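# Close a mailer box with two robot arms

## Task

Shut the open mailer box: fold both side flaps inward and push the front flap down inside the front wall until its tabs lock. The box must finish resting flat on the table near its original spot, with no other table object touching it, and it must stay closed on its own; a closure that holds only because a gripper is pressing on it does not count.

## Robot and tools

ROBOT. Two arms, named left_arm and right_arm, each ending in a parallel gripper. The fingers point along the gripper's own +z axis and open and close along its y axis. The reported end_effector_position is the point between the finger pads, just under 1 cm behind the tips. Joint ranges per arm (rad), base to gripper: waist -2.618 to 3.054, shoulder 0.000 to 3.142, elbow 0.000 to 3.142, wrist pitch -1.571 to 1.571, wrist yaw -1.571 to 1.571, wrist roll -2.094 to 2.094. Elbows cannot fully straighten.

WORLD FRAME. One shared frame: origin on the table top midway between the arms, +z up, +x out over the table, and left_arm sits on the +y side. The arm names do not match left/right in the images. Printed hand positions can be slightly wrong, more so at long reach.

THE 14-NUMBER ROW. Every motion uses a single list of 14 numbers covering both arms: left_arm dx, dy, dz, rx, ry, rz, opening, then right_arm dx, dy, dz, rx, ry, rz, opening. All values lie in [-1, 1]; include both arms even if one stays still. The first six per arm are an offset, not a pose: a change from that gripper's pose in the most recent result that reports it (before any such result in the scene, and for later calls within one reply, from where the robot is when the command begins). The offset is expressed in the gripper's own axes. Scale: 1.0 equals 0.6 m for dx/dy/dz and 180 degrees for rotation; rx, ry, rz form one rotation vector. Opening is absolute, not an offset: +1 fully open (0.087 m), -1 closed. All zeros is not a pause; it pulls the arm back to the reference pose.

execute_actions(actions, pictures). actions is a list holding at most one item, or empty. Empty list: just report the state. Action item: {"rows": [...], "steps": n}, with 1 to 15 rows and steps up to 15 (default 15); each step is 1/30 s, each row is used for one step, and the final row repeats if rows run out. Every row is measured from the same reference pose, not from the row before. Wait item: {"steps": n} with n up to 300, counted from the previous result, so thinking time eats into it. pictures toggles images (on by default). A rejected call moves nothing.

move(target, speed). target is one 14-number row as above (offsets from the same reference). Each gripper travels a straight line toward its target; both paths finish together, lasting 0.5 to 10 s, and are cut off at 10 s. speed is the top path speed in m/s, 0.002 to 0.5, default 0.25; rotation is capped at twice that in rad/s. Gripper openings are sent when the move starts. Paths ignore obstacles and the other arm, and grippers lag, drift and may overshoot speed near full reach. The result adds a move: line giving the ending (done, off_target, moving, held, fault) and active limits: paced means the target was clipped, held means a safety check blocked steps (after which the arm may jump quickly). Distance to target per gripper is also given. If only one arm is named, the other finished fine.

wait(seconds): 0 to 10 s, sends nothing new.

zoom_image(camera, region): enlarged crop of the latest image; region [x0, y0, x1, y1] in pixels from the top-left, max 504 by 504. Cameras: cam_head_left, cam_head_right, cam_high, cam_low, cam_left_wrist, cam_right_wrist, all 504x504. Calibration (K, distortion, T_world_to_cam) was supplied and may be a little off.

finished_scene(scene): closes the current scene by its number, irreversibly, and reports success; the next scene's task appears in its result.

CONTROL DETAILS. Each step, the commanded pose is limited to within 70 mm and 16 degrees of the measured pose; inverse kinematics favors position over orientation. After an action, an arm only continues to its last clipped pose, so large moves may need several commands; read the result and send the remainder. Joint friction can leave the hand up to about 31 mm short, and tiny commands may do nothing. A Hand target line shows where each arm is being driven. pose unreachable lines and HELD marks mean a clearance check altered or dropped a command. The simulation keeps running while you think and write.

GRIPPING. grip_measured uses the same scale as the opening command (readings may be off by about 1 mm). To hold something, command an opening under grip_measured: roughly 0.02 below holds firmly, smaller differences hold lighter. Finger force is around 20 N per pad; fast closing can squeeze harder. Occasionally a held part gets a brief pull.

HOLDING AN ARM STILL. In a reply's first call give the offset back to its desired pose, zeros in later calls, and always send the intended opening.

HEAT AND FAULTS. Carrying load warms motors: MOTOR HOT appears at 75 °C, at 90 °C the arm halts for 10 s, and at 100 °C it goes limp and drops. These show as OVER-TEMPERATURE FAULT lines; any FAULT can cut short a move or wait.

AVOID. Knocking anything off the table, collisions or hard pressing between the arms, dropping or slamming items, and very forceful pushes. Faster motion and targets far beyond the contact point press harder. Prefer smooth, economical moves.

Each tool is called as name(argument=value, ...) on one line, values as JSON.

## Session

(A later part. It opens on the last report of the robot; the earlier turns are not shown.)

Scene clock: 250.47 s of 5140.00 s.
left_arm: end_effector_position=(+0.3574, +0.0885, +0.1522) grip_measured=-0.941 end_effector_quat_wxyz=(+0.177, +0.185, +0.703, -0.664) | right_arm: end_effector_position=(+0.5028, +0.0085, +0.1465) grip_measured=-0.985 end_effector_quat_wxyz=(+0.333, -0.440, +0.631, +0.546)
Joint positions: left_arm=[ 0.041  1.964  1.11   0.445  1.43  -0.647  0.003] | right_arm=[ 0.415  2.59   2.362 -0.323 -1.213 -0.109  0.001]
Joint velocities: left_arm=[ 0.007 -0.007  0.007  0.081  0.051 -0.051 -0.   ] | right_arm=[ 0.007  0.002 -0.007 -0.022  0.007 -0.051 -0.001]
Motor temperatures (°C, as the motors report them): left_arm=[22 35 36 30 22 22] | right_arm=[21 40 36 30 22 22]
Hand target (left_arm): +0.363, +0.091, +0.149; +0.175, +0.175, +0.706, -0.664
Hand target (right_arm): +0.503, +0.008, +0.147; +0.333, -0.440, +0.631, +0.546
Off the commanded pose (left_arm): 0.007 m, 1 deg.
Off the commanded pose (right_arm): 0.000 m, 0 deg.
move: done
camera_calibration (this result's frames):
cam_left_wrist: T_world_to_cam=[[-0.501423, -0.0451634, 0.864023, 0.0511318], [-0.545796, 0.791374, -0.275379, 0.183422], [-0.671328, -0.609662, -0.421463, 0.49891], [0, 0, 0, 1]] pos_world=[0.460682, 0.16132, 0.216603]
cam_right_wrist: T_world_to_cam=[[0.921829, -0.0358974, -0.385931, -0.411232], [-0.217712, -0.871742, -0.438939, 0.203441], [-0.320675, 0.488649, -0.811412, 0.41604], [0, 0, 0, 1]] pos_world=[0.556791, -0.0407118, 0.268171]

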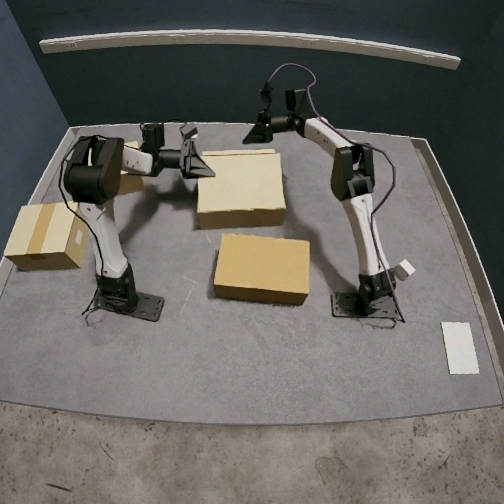

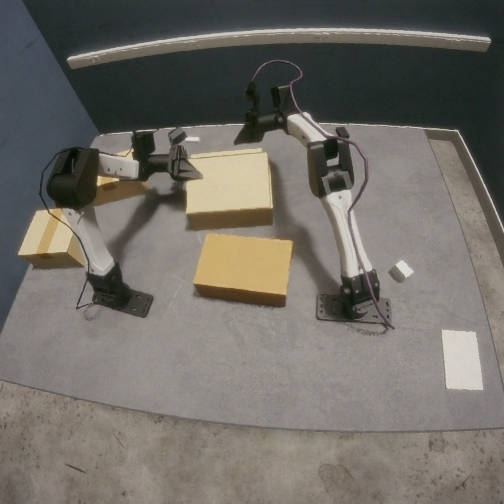

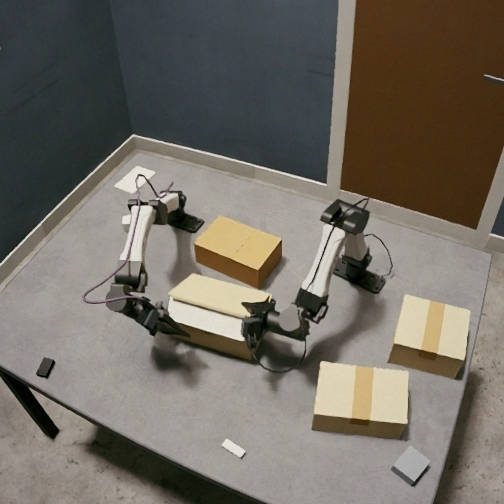

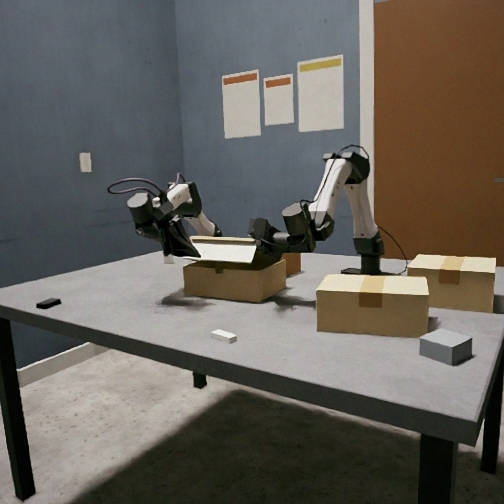

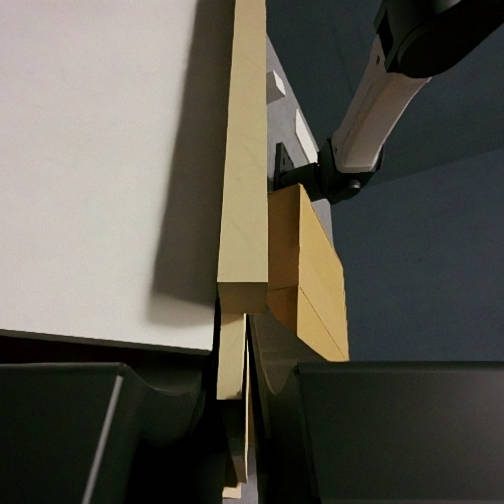

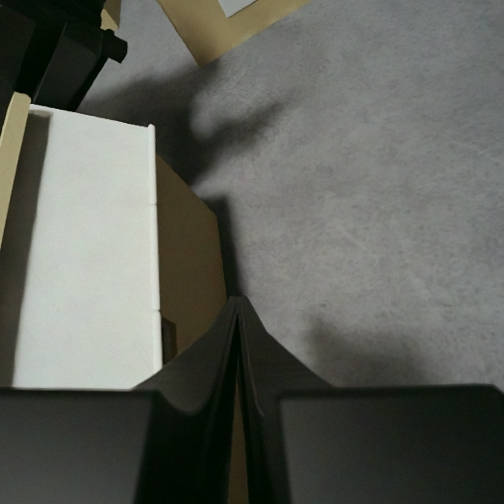

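move(target=[0,0,0,0,0,0,-1, 0.033,0.077,0.005,0,0,0,-1], speed=0.05)

Scene clock: 253.57 s of 5140.00 s.
left_arm: end_effector_position=(+0.3570, +0.0885, +0.1530) grip_measured=-0.941 end_effector_quat_wxyz=(+0.179, +0.190, +0.700, -0.665) | right_arm: end_effector_position=(+0.4561, +0.0049, +0.1381) grip_measured=-0.985 end_effector_quat_wxyz=(+0.327, -0.438, +0.635, +0.546)
Joint positions: left_arm=[ 0.041  1.964  1.11   0.454  1.436 -0.646  0.003] | right_arm=[ 0.442  2.355  1.9   -0.082 -1.188 -0.076  0.001]
Joint velocities: left_arm=[ 0.027 -0.012  0.007 -0.007 -0.037  0.022 -0.001] | right_arm=[ 0.002 -0.012 -0.007  0.022  0.007  0.066 -0.   ]
Motor temperatures (°C, as the motors report them): left_arm=[22 36 36 30 22 22] | right_arm=[21 42 36 30 22 22]
Hand target (left_arm): +0.357, +0.088, +0.152; +0.177, +0.185, +0.702, -0.664
Hand target (right_arm): +0.452, +0.009, +0.146; +0.332, -0.441, +0.631, +0.545
Off the commanded pose (left_arm): 0.001 m, 1 deg.
Off the commanded pose (right_arm): 0.010 m, 1 deg.
move: done
camera_calibration (this result's frames):
cam_left_wrist: T_world_to_cam=[[-0.509889, -0.0398959, 0.859314, 0.053552], [-0.539183, 0.793178, -0.283108, 0.18209], [-0.670295, -0.607682, -0.425944, 0.499206], [0, 0, 0, 1]] pos_world=[0.460101, 0.161065, 0.218167]
cam_right_wrist: T_world_to_cam=[[0.916495, -0.0397527, -0.398067, -0.367438], [-0.224098, -0.875288, -0.428546, 0.187994], [-0.331387, 0.481966, -0.811105, 0.400876], [0, 0, 0, 1]] pos_world=[0.511729, -0.0432671, 0.259452]

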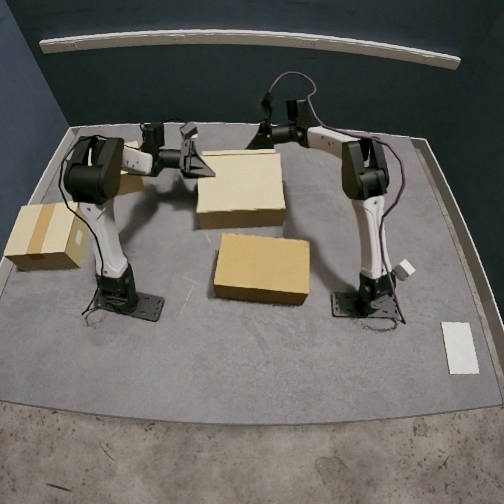

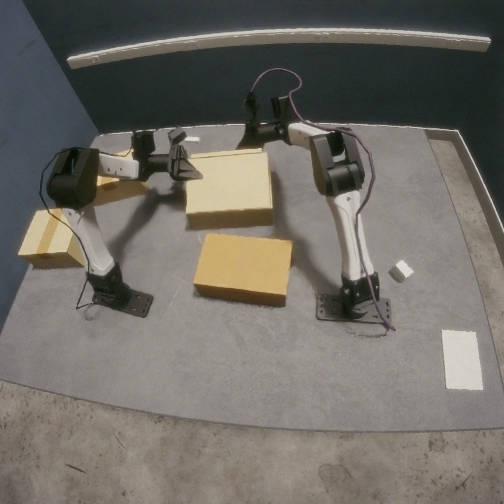

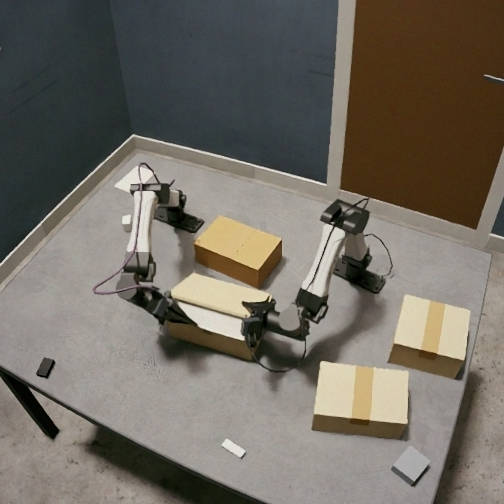

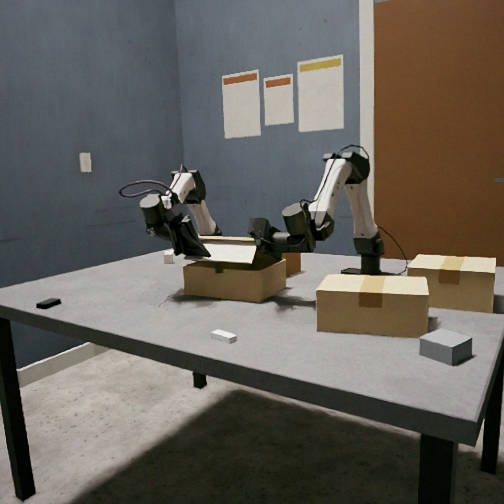

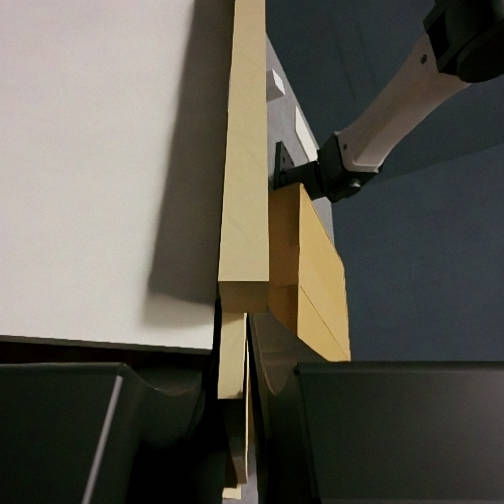

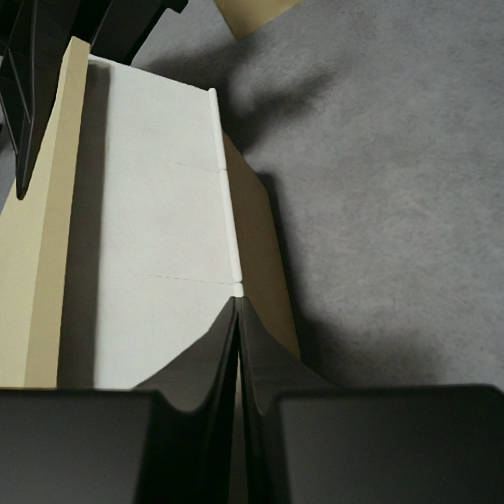

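move(target=[0,0,0,0,0,0,-1, 0.01,0.055,0.05,-0.083,0,0,-1], speed=0.05)

Scene clock: 259.00 s of 5140.00 s.
left_arm: end_effector_position=(+0.3539, +0.0890, +0.1542) grip_measured=-0.941 end_effector_quat_wxyz=(+0.175, +0.197, +0.695, -0.669) | right_arm: end_effector_position=(+0.4269, +0.0266, +0.1401) grip_measured=-0.985 end_effector_quat_wxyz=(+0.274, -0.470, +0.569, +0.616)
Joint positions: left_arm=[ 0.041  1.964  1.11   0.454  1.456 -0.641  0.003] | right_arm=[ 0.48   2.442  1.984 -0.049 -1.384 -0.038  0.001]
Joint velocities: left_arm=[ 0.002  0.017 -0.002  0.051  0.037  0.037 -0.   ] | right_arm=[ 0.002  0.007  0.007  0.022  0.081  0.007 -0.   ]
Motor temperatures (°C, as the motors report them): left_arm=[22 37 36 30 22 22] | right_arm=[21 43 36 30 22 22]
Hand target (left_arm): +0.357, +0.089, +0.153; +0.179, +0.190, +0.700, -0.665
Hand target (right_arm): +0.422, +0.034, +0.141; +0.268, -0.476, +0.559, +0.624
Off the commanded pose (left_arm): 0.003 m, 1 deg.
Off the commanded pose (right_arm): 0.009 m, 2 deg.
move: done
camera_calibration (this result's frames):
cam_left_wrist: T_world_to_cam=[[-0.513891, -0.023787, 0.857526, 0.0512238], [-0.52329, 0.800791, -0.29138, 0.175354], [-0.679767, -0.598472, -0.423967, 0.500152], [0, 0, 0, 1]] pos_world=[0.458071, 0.160124, 0.219217]
cam_right_wrist: T_world_to_cam=[[0.88058, 0.183232, -0.437041, -0.324085], [-0.0708202, -0.86099, -0.503668, 0.145947], [-0.468576, 0.474471, -0.745194, 0.431832], [0, 0, 0, 1]] pos_world=[0.498065, -0.0198501, 0.253669]

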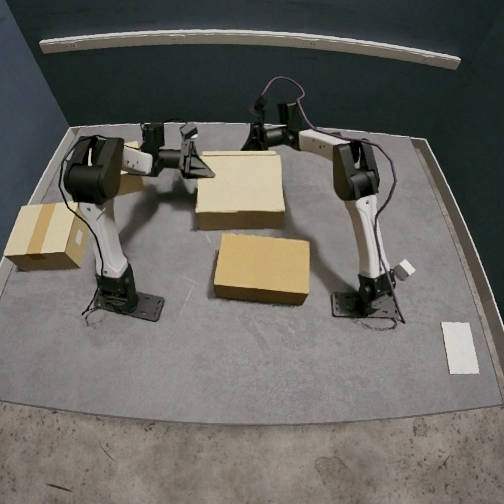

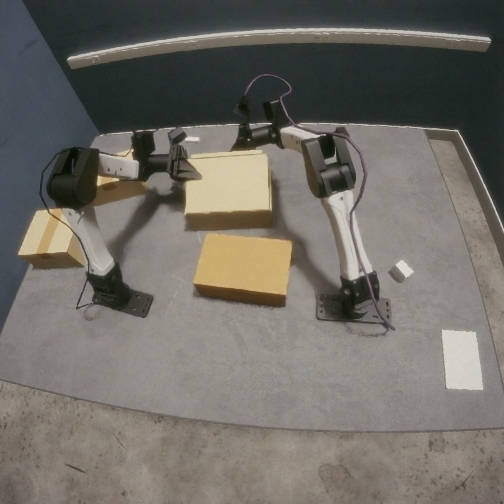

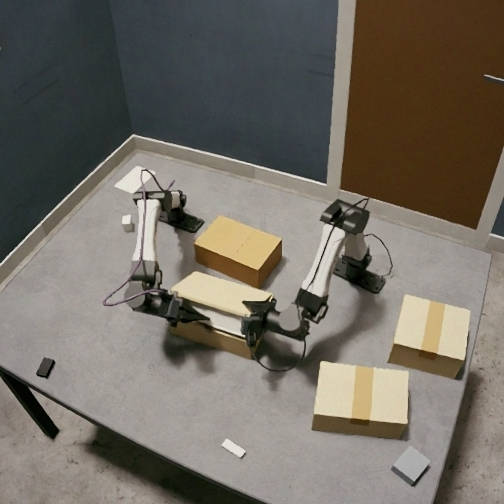

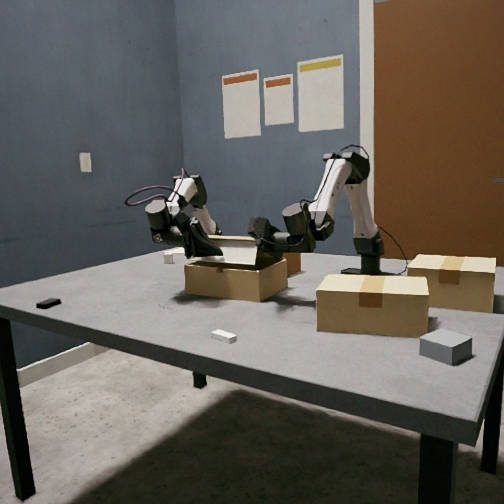

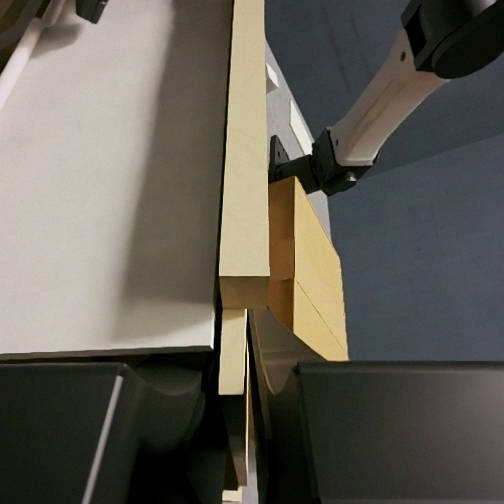

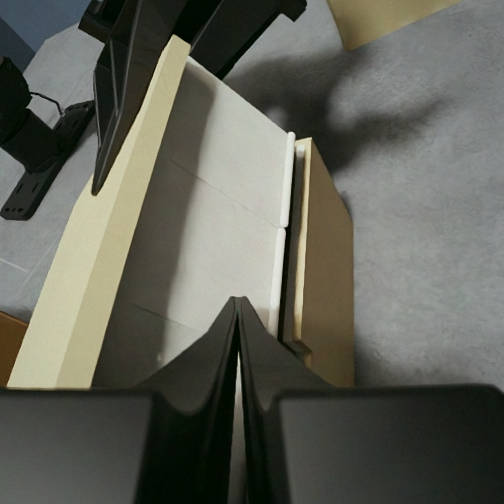

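move(target=[-0.005,0.047,0,0.007,0,-0.067,-1, 0.014,-0.028,0,0,0,0,-1], speed=0.04)

Scene clock: 264.87 s of 5140.00 s.
left_arm: end_effector_position=(+0.3608, +0.0881, +0.1362) grip_measured=-0.941 end_effector_quat_wxyz=(+0.098, +0.145, +0.701, -0.692) | right_arm: end_effector_position=(+0.4338, +0.0293, +0.1224) grip_measured=-0.985 end_effector_quat_wxyz=(+0.270, -0.467, +0.572, +0.617)
Joint positions: left_arm=[ 0.041  2.088  1.149  0.581  1.502 -0.868  0.003] | right_arm=[ 0.479  2.5    2.024 -0.047 -1.384 -0.042  0.001]
Joint velocities: left_arm=[-0.002 -0.002 -0.012  0.095  0.022 -0.139 -0.   ] | right_arm=[-0.017  0.002 -0.002  0.022 -0.007  0.081 -0.001]
Motor temperatures (°C, as the motors report them): left_arm=[22 37 36 30 22 22] | right_arm=[21 44 36 30 22 22]
Hand target (left_arm): +0.370, +0.090, +0.131; +0.100, +0.126, +0.707, -0.689
Hand target (right_arm): +0.438, +0.028, +0.125; +0.274, -0.470, +0.569, +0.617
Off the commanded pose (left_arm): 0.011 m, 2 deg.
Off the commanded pose (right_arm): 0.005 m, 1 deg.
move: off_target (left_arm)
camera_calibration (this result's frames):
cam_left_wrist: T_world_to_cam=[[-0.345645, 0.00284201, 0.938361, -0.00392894], [-0.541278, 0.816256, -0.201851, 0.167373], [-0.766517, -0.577683, -0.280596, 0.506534], [0, 0, 0, 1]] pos_world=[0.477504, 0.156008, 0.179603]
cam_right_wrist: T_world_to_cam=[[0.876156, 0.180478, -0.446967, -0.335219], [-0.0762781, -0.863667, -0.498258, 0.141679], [-0.475955, 0.470645, -0.74294, 0.42366], [0, 0, 0, 1]] pos_world=[0.506154, -0.0165301, 0.235515]

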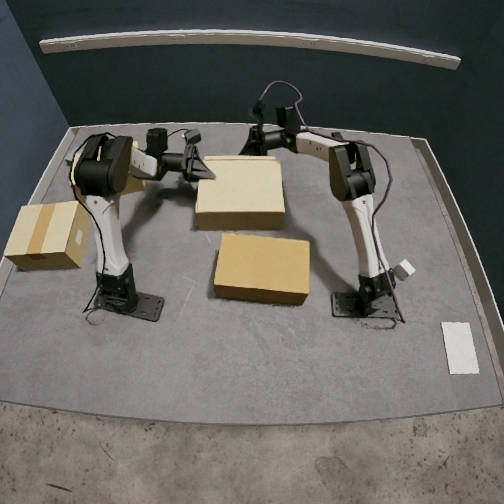

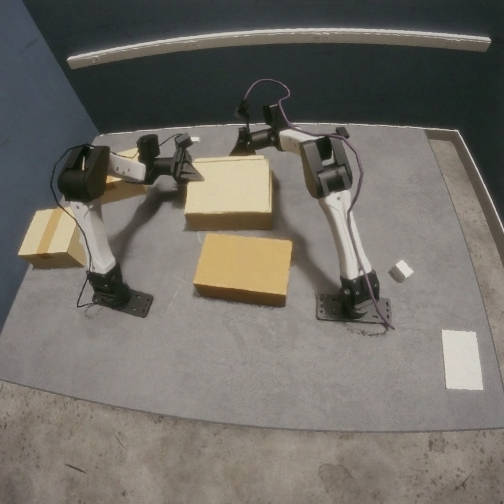

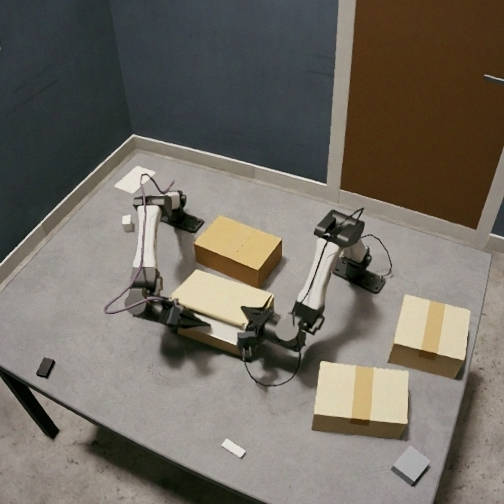

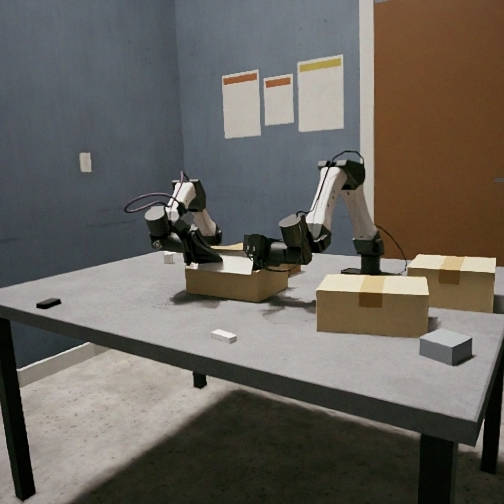

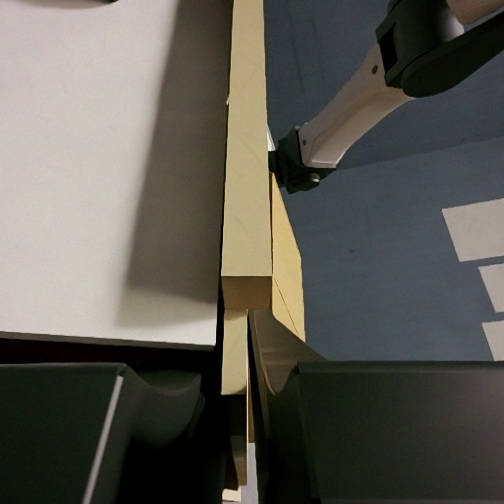

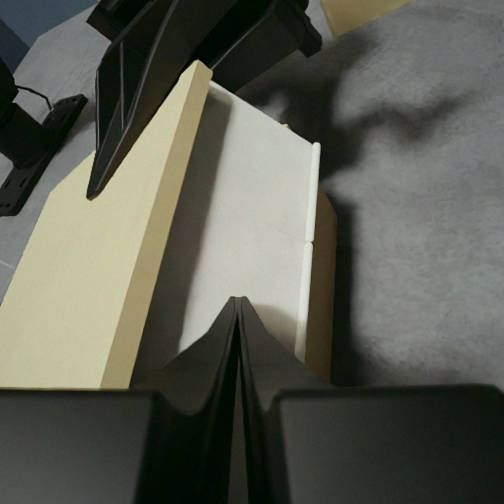

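move(target=[0,-0.025,0,-0.004,0,0.04,-1, 0,0,0,0,0,0,-1], speed=0.04)

move(target=[0,0,0,0,0,0,-1, 0.012,0.035,0.01,0,0,0,-1], speed=0.04)

Scene clock: 269.13 s of 5140.00 s.
left_arm: end_effector_position=(+0.3582, +0.0887, +0.1538) grip_measured=-0.941 end_effector_quat_wxyz=(+0.150, +0.198, +0.687, -0.683) | right_arm: end_effector_position=(+0.4342, +0.0293, +0.1229) grip_measured=-0.985 end_effector_quat_wxyz=(+0.271, -0.468, +0.572, +0.617)
Joint positions: left_arm=[ 0.041  2.022  1.149  0.535  1.505 -0.737  0.003] | right_arm=[ 0.479  2.5    2.026 -0.047 -1.384 -0.042  0.001]
Joint velocities: left_arm=[ 0.012 -0.002 -0.007 -0.051  0.051  0.081 -0.001] | right_arm=[-0.002  0.002 -0.012  0.051 -0.037 -0.022 -0.001]
Motor temperatures (°C, as the motors report them): left_arm=[22 38 36 30 22 22] | right_arm=[21 44 36 30 22 22]
Hand target (left_arm): +0.356, +0.088, +0.151; +0.144, +0.186, +0.693, -0.682
Hand target (right_arm): +0.434, +0.029, +0.122; +0.270, -0.467, +0.573, +0.617
Off the commanded pose (left_arm): 0.004 m, 2 deg.
Off the commanded pose (right_arm): 0.001 m, 0 deg.
move: done
camera_calibration (this result's frames):
cam_left_wrist: T_world_to_cam=[[-0.482987, 0.0164191, 0.875473, 0.036378], [-0.498882, 0.816519, -0.29054, 0.167462], [-0.719611, -0.577085, -0.386177, 0.509286], [0, 0, 0, 1]] pos_world=[0.467602, 0.156567, 0.213481]
cam_right_wrist: T_world_to_cam=[[0.876937, 0.180063, -0.445598, -0.335862], [-0.0761631, -0.863379, -0.498775, 0.141894], [-0.474531, 0.471332, -0.743415, 0.423638], [0, 0, 0, 1]] pos_world=[0.506367, -0.0166897, 0.236052]

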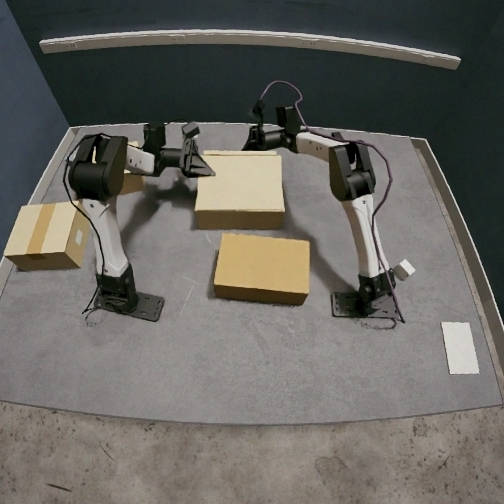

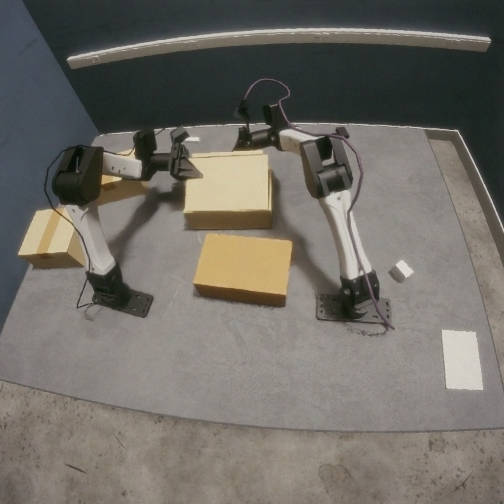

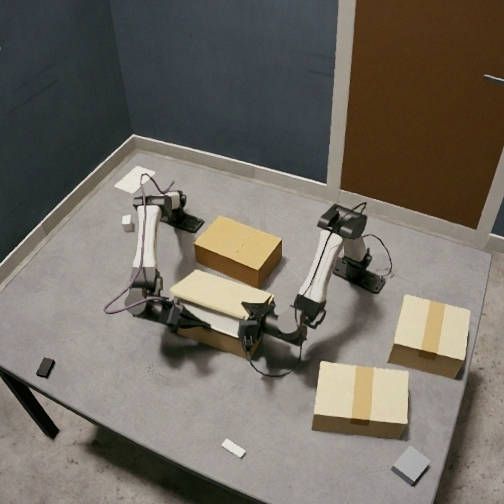

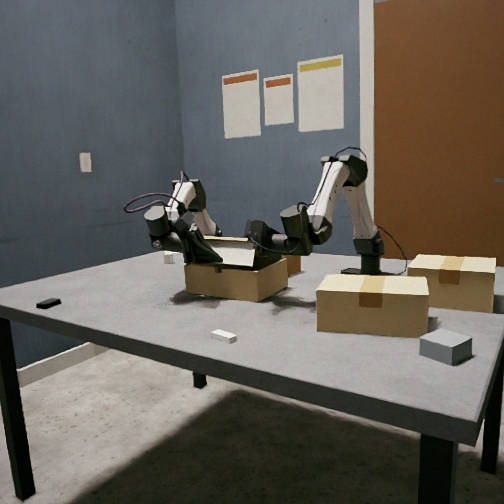

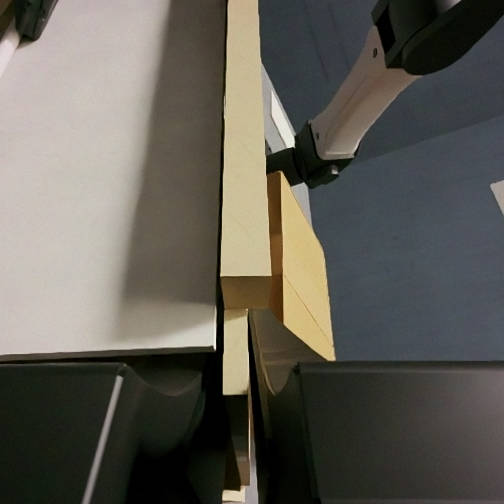

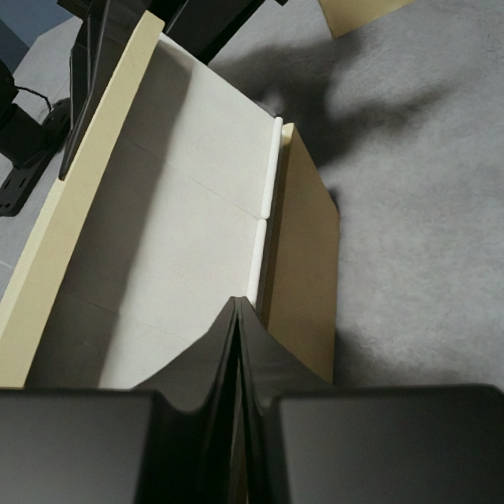

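Scene clock: 270.00 s of 5140.00 s.
left_arm: end_effector_position=(+0.3563, +0.0891, +0.1544) grip_measured=-0.941 end_effector_quat_wxyz=(+0.147, +0.202, +0.684, -0.685) | right_arm: end_effector_position=(+0.4178, +0.0254, +0.1167) grip_measured=-0.985 end_effector_quat_wxyz=(+0.268, -0.464, +0.579, +0.615)
Joint positions: left_arm=[ 0.041  2.022  1.149  0.535  1.517 -0.736  0.003] | right_arm=[ 0.486  2.43   1.874  0.036 -1.368 -0.027  0.001]
Joint velocities: left_arm=[-0.007  0.012 -0.007 -0.007 -0.125  0.022 -0.001] | right_arm=[ 0.002 -0.002 -0.022  0.037  0.022 -0.022 -0.002]
Motor temperatures (°C, as the motors report them): left_arm=[22 38 36 30 22 22] | right_arm=[21 45 36 30 22 22]
Hand target (left_arm): +0.358, +0.089, +0.154; +0.150, +0.198, +0.687, -0.683
Hand target (right_arm): +0.411, +0.029, +0.125; +0.270, -0.469, +0.573, +0.616
Off the commanded pose (left_arm): 0.002 m, 1 deg.
Off the commanded pose (right_arm): 0.012 m, 1 deg.
move: off_target (right_arm)
camera_calibration (this result's frames):
cam_left_wrist: T_world_to_cam=[[-0.483654, 0.0253073, 0.874893, 0.0344507], [-0.489415, 0.82089, -0.294301, 0.163131], [-0.725639, -0.570526, -0.384641, 0.509733], [0, 0, 0, 1]] pos_world=[0.466383, 0.156031, 0.213933]
cam_right_wrist: T_world_to_cam=[[0.874125, 0.168707, -0.455459, -0.32087], [-0.0873601, -0.867832, -0.489118, 0.1379], [-0.47778, 0.467339, -0.743855, 0.414553], [0, 0, 0, 1]] pos_world=[0.490592, -0.01993, 0.229674]

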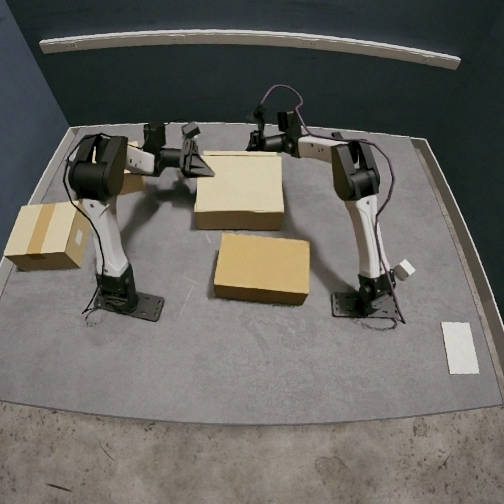

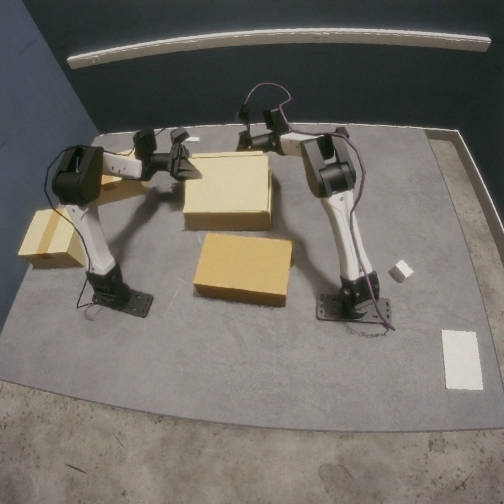

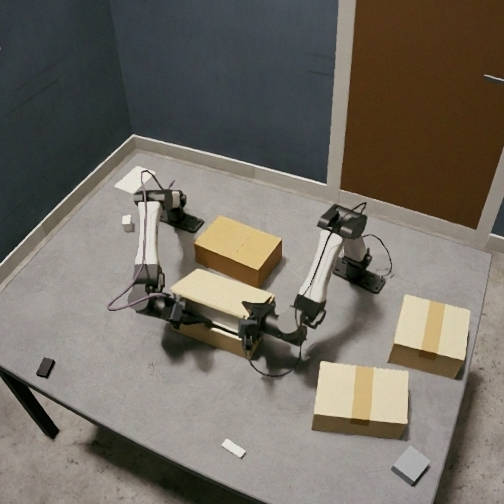

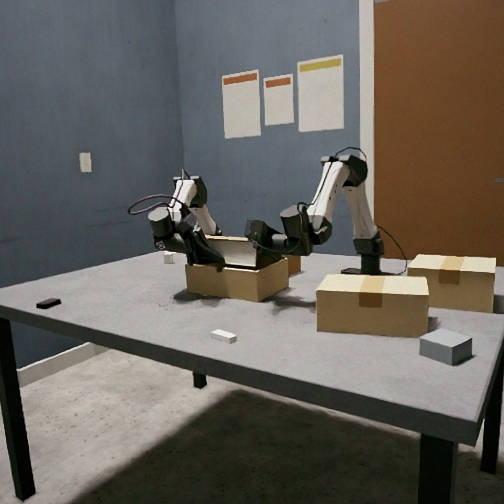

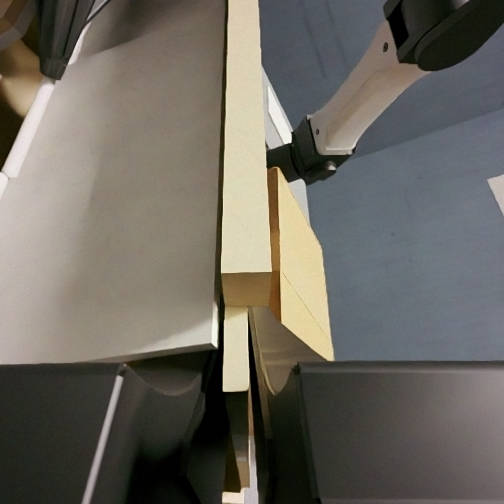

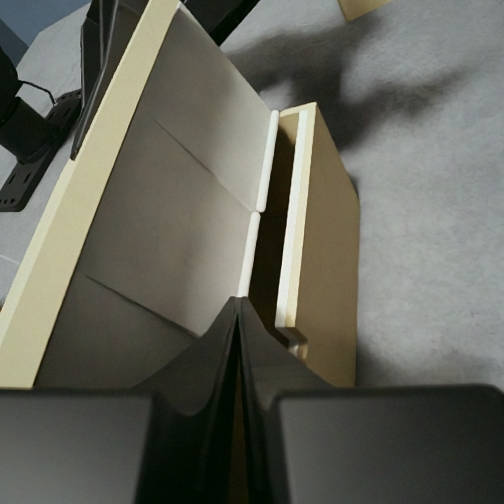

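Lower lid, right stays.

move(target=[0,0.047,0,0.007,0,-0.067,-1, 0,0,0,0,0,0,-1], speed=0.04)

Scene clock: 274.37 s of 5140.00 s.
left_arm: end_effector_position=(+0.3593, +0.0903, +0.1490) grip_measured=-0.938 end_effector_quat_wxyz=(+0.085, +0.179, +0.683, -0.703) | right_arm: end_effector_position=(+0.4191, +0.0259, +0.1166) grip_measured=-0.985 end_effector_quat_wxyz=(+0.271, -0.464, +0.579, +0.613)
Joint positions: left_arm=[ 0.041  2.103  1.202  0.593  1.58  -0.887  0.003] | right_arm=[ 0.486  2.43   1.872  0.047 -1.363 -0.022  0.001]
Joint velocities: left_arm=[-0.027 -0.022  0.002 -0.022 -0.022  0.022  0.001] | right_arm=[-0.007  0.002  0.002  0.066 -0.022 -0.037  0.   ]
Motor temperatures (°C, as the motors report them): left_arm=[22 38 36 30 22 22] | right_arm=[21 46 36 30 22 22]
Hand target (left_arm): +0.368, +0.090, +0.129; +0.070, +0.133, +0.699, -0.699
Hand target (right_arm): +0.418, +0.025, +0.117; +0.268, -0.464, +0.578, +0.615
Off the commanded pose (left_arm): 0.022 m, 6 deg.
Off the commanded pose (right_arm): 0.001 m, 0 deg.
move: off_target (left_arm)
camera_calibration (this result's frames):
cam_left_wrist: T_world_to_cam=[[-0.369999, 0.0571829, 0.927271, -0.0109629], [-0.473623, 0.84705, -0.24122, 0.146075], [-0.799239, -0.528428, -0.286325, 0.518475], [0, 0, 0, 1]] pos_world=[0.479513, 0.150871, 0.193854]
cam_right_wrist: T_world_to_cam=[[0.877171, 0.163944, -0.451323, -0.323783], [-0.0898472, -0.867271, -0.489661, 0.139431], [-0.471697, 0.470067, -0.746016, 0.412524], [0, 0, 0, 1]] pos_world=[0.491127, -0.0199068, 0.229892]

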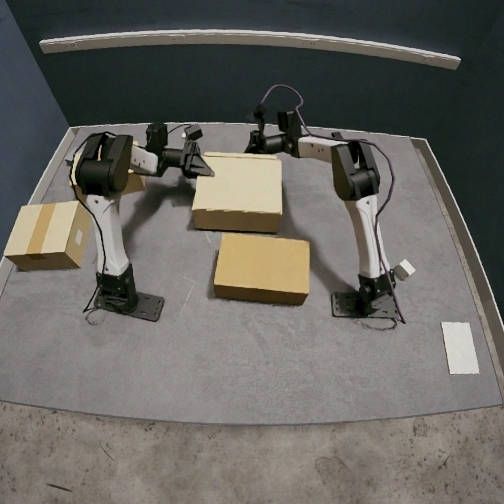

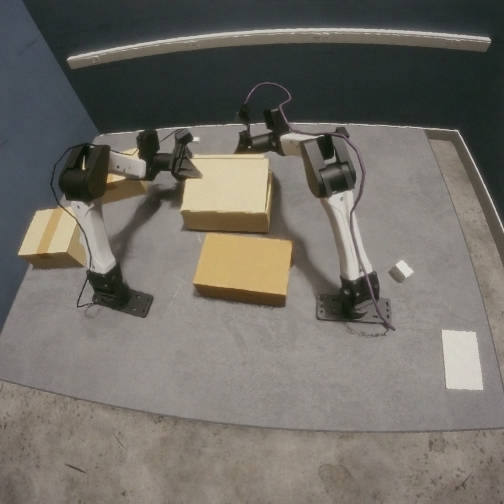

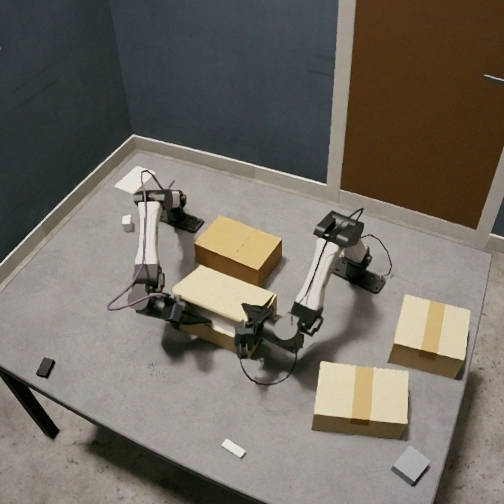

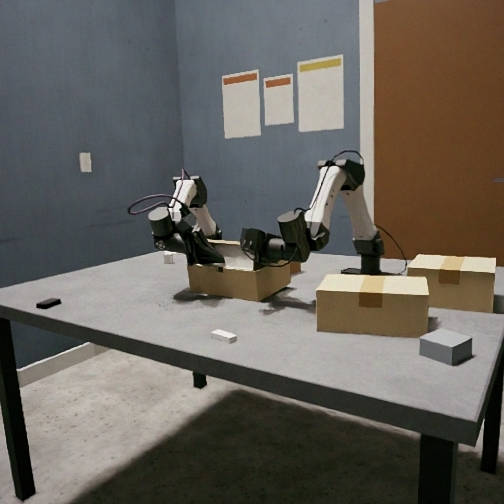

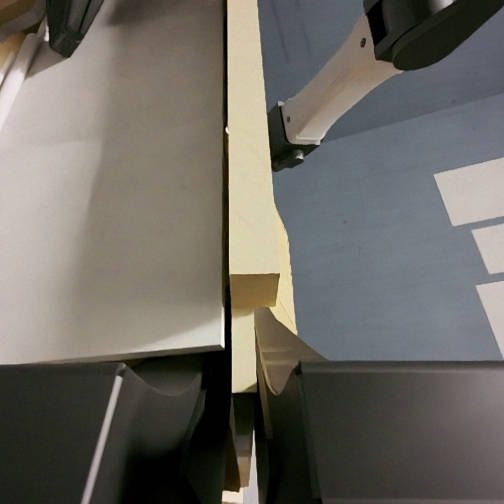

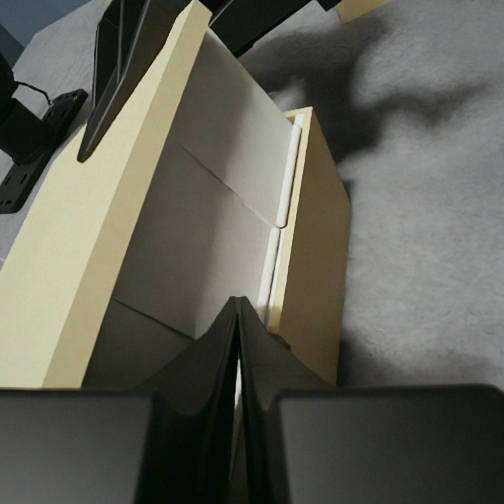

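move(target=[0,0.036,0,0,0,-0.025,-1, 0,0,0,-0.055,-0.045,0,-1], speed=0.04)

Scene clock: 279.93 s of 5140.00 s.
left_arm: end_effector_position=(+0.3657, +0.0896, +0.1491) grip_measured=-0.939 end_effector_quat_wxyz=(+0.084, +0.179, +0.683, -0.703) | right_arm: end_effector_position=(+0.4234, +0.0273, +0.1171) grip_measured=-0.985 end_effector_quat_wxyz=(+0.275, -0.431, +0.514, +0.689)
Joint positions: left_arm=[ 0.041  2.136  1.217  0.733  1.581 -1.008  0.003] | right_arm=[ 0.471  2.766  2.006  1.515 -1.423  1.244  0.001]
Joint velocities: left_arm=[ 0.012  0.012 -0.012  0.051  0.051 -0.051 -0.   ] | right_arm=[-0.007  0.037  0.042  0.007 -0.037  0.022 -0.001]
Motor temperatures (°C, as the motors report them): left_arm=[22 38 36 30 22 22] | right_arm=[21 46 36 30 22 22]
Hand target (left_arm): +0.366, +0.090, +0.129; +0.057, +0.152, +0.690, -0.706
Hand target (right_arm): +0.421, +0.026, +0.115; +0.272, -0.442, +0.509, +0.687
Off the commanded pose (left_arm): 0.020 m, 5 deg.
Off the commanded pose (right_arm): 0.005 m, 2 deg.
move: off_target (left_arm)
camera_calibration (this result's frames):
cam_left_wrist: T_world_to_cam=[[-0.369994, 0.0571262, 0.927276, -0.00863225], [-0.472101, 0.84807, -0.24062, 0.149009], [-0.800141, -0.526796, -0.286812, 0.523483], [0, 0, 0, 1]] pos_world=[0.486013, 0.149892, 0.194]
cam_right_wrist: T_world_to_cam=[[0.830259, 0.30163, -0.46871, -0.309445], [-0.0825565, -0.765096, -0.638602, 0.152843], [-0.55123, 0.5689, -0.610326, 0.429351], [0, 0, 0, 1]] pos_world=[0.506209, -0.0339799, 0.21461]

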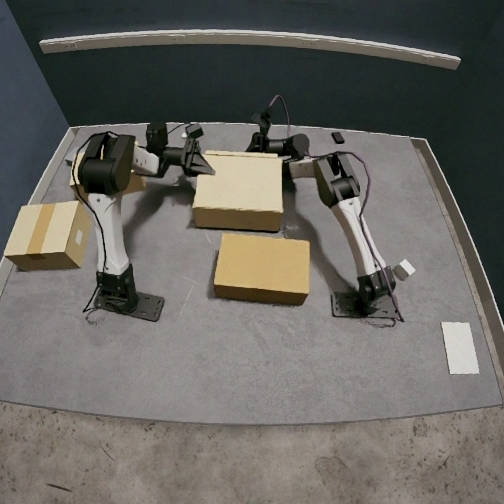

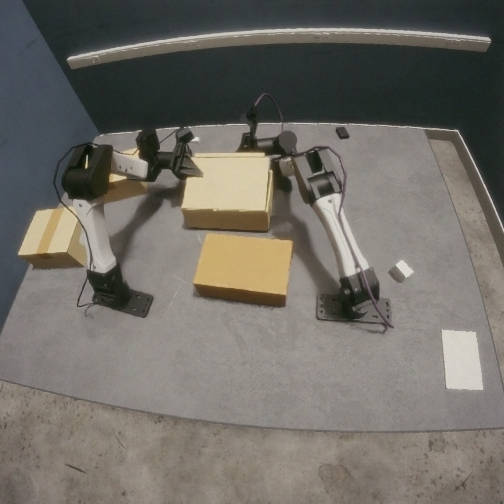

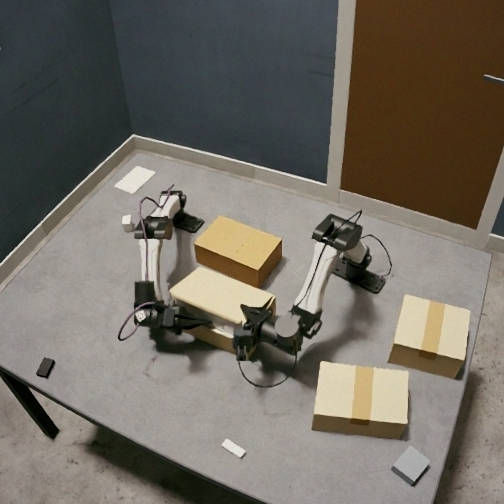

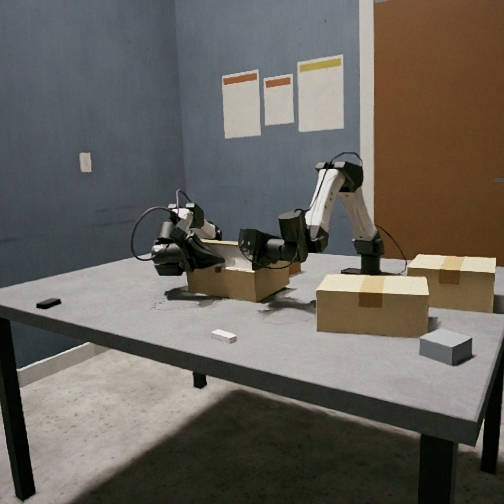

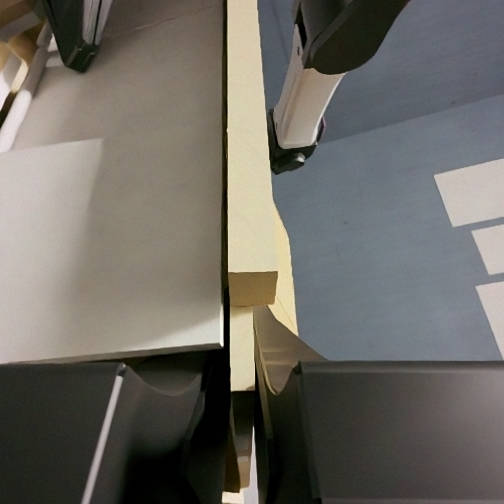

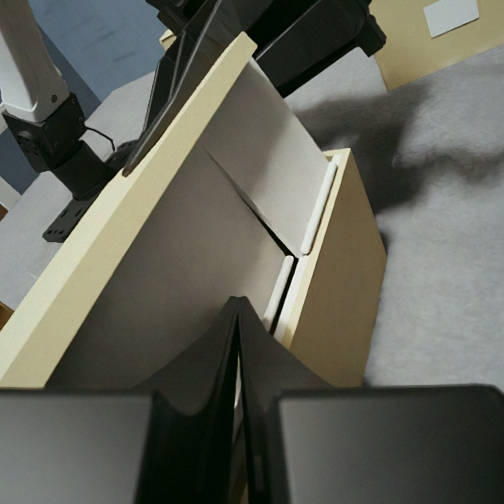

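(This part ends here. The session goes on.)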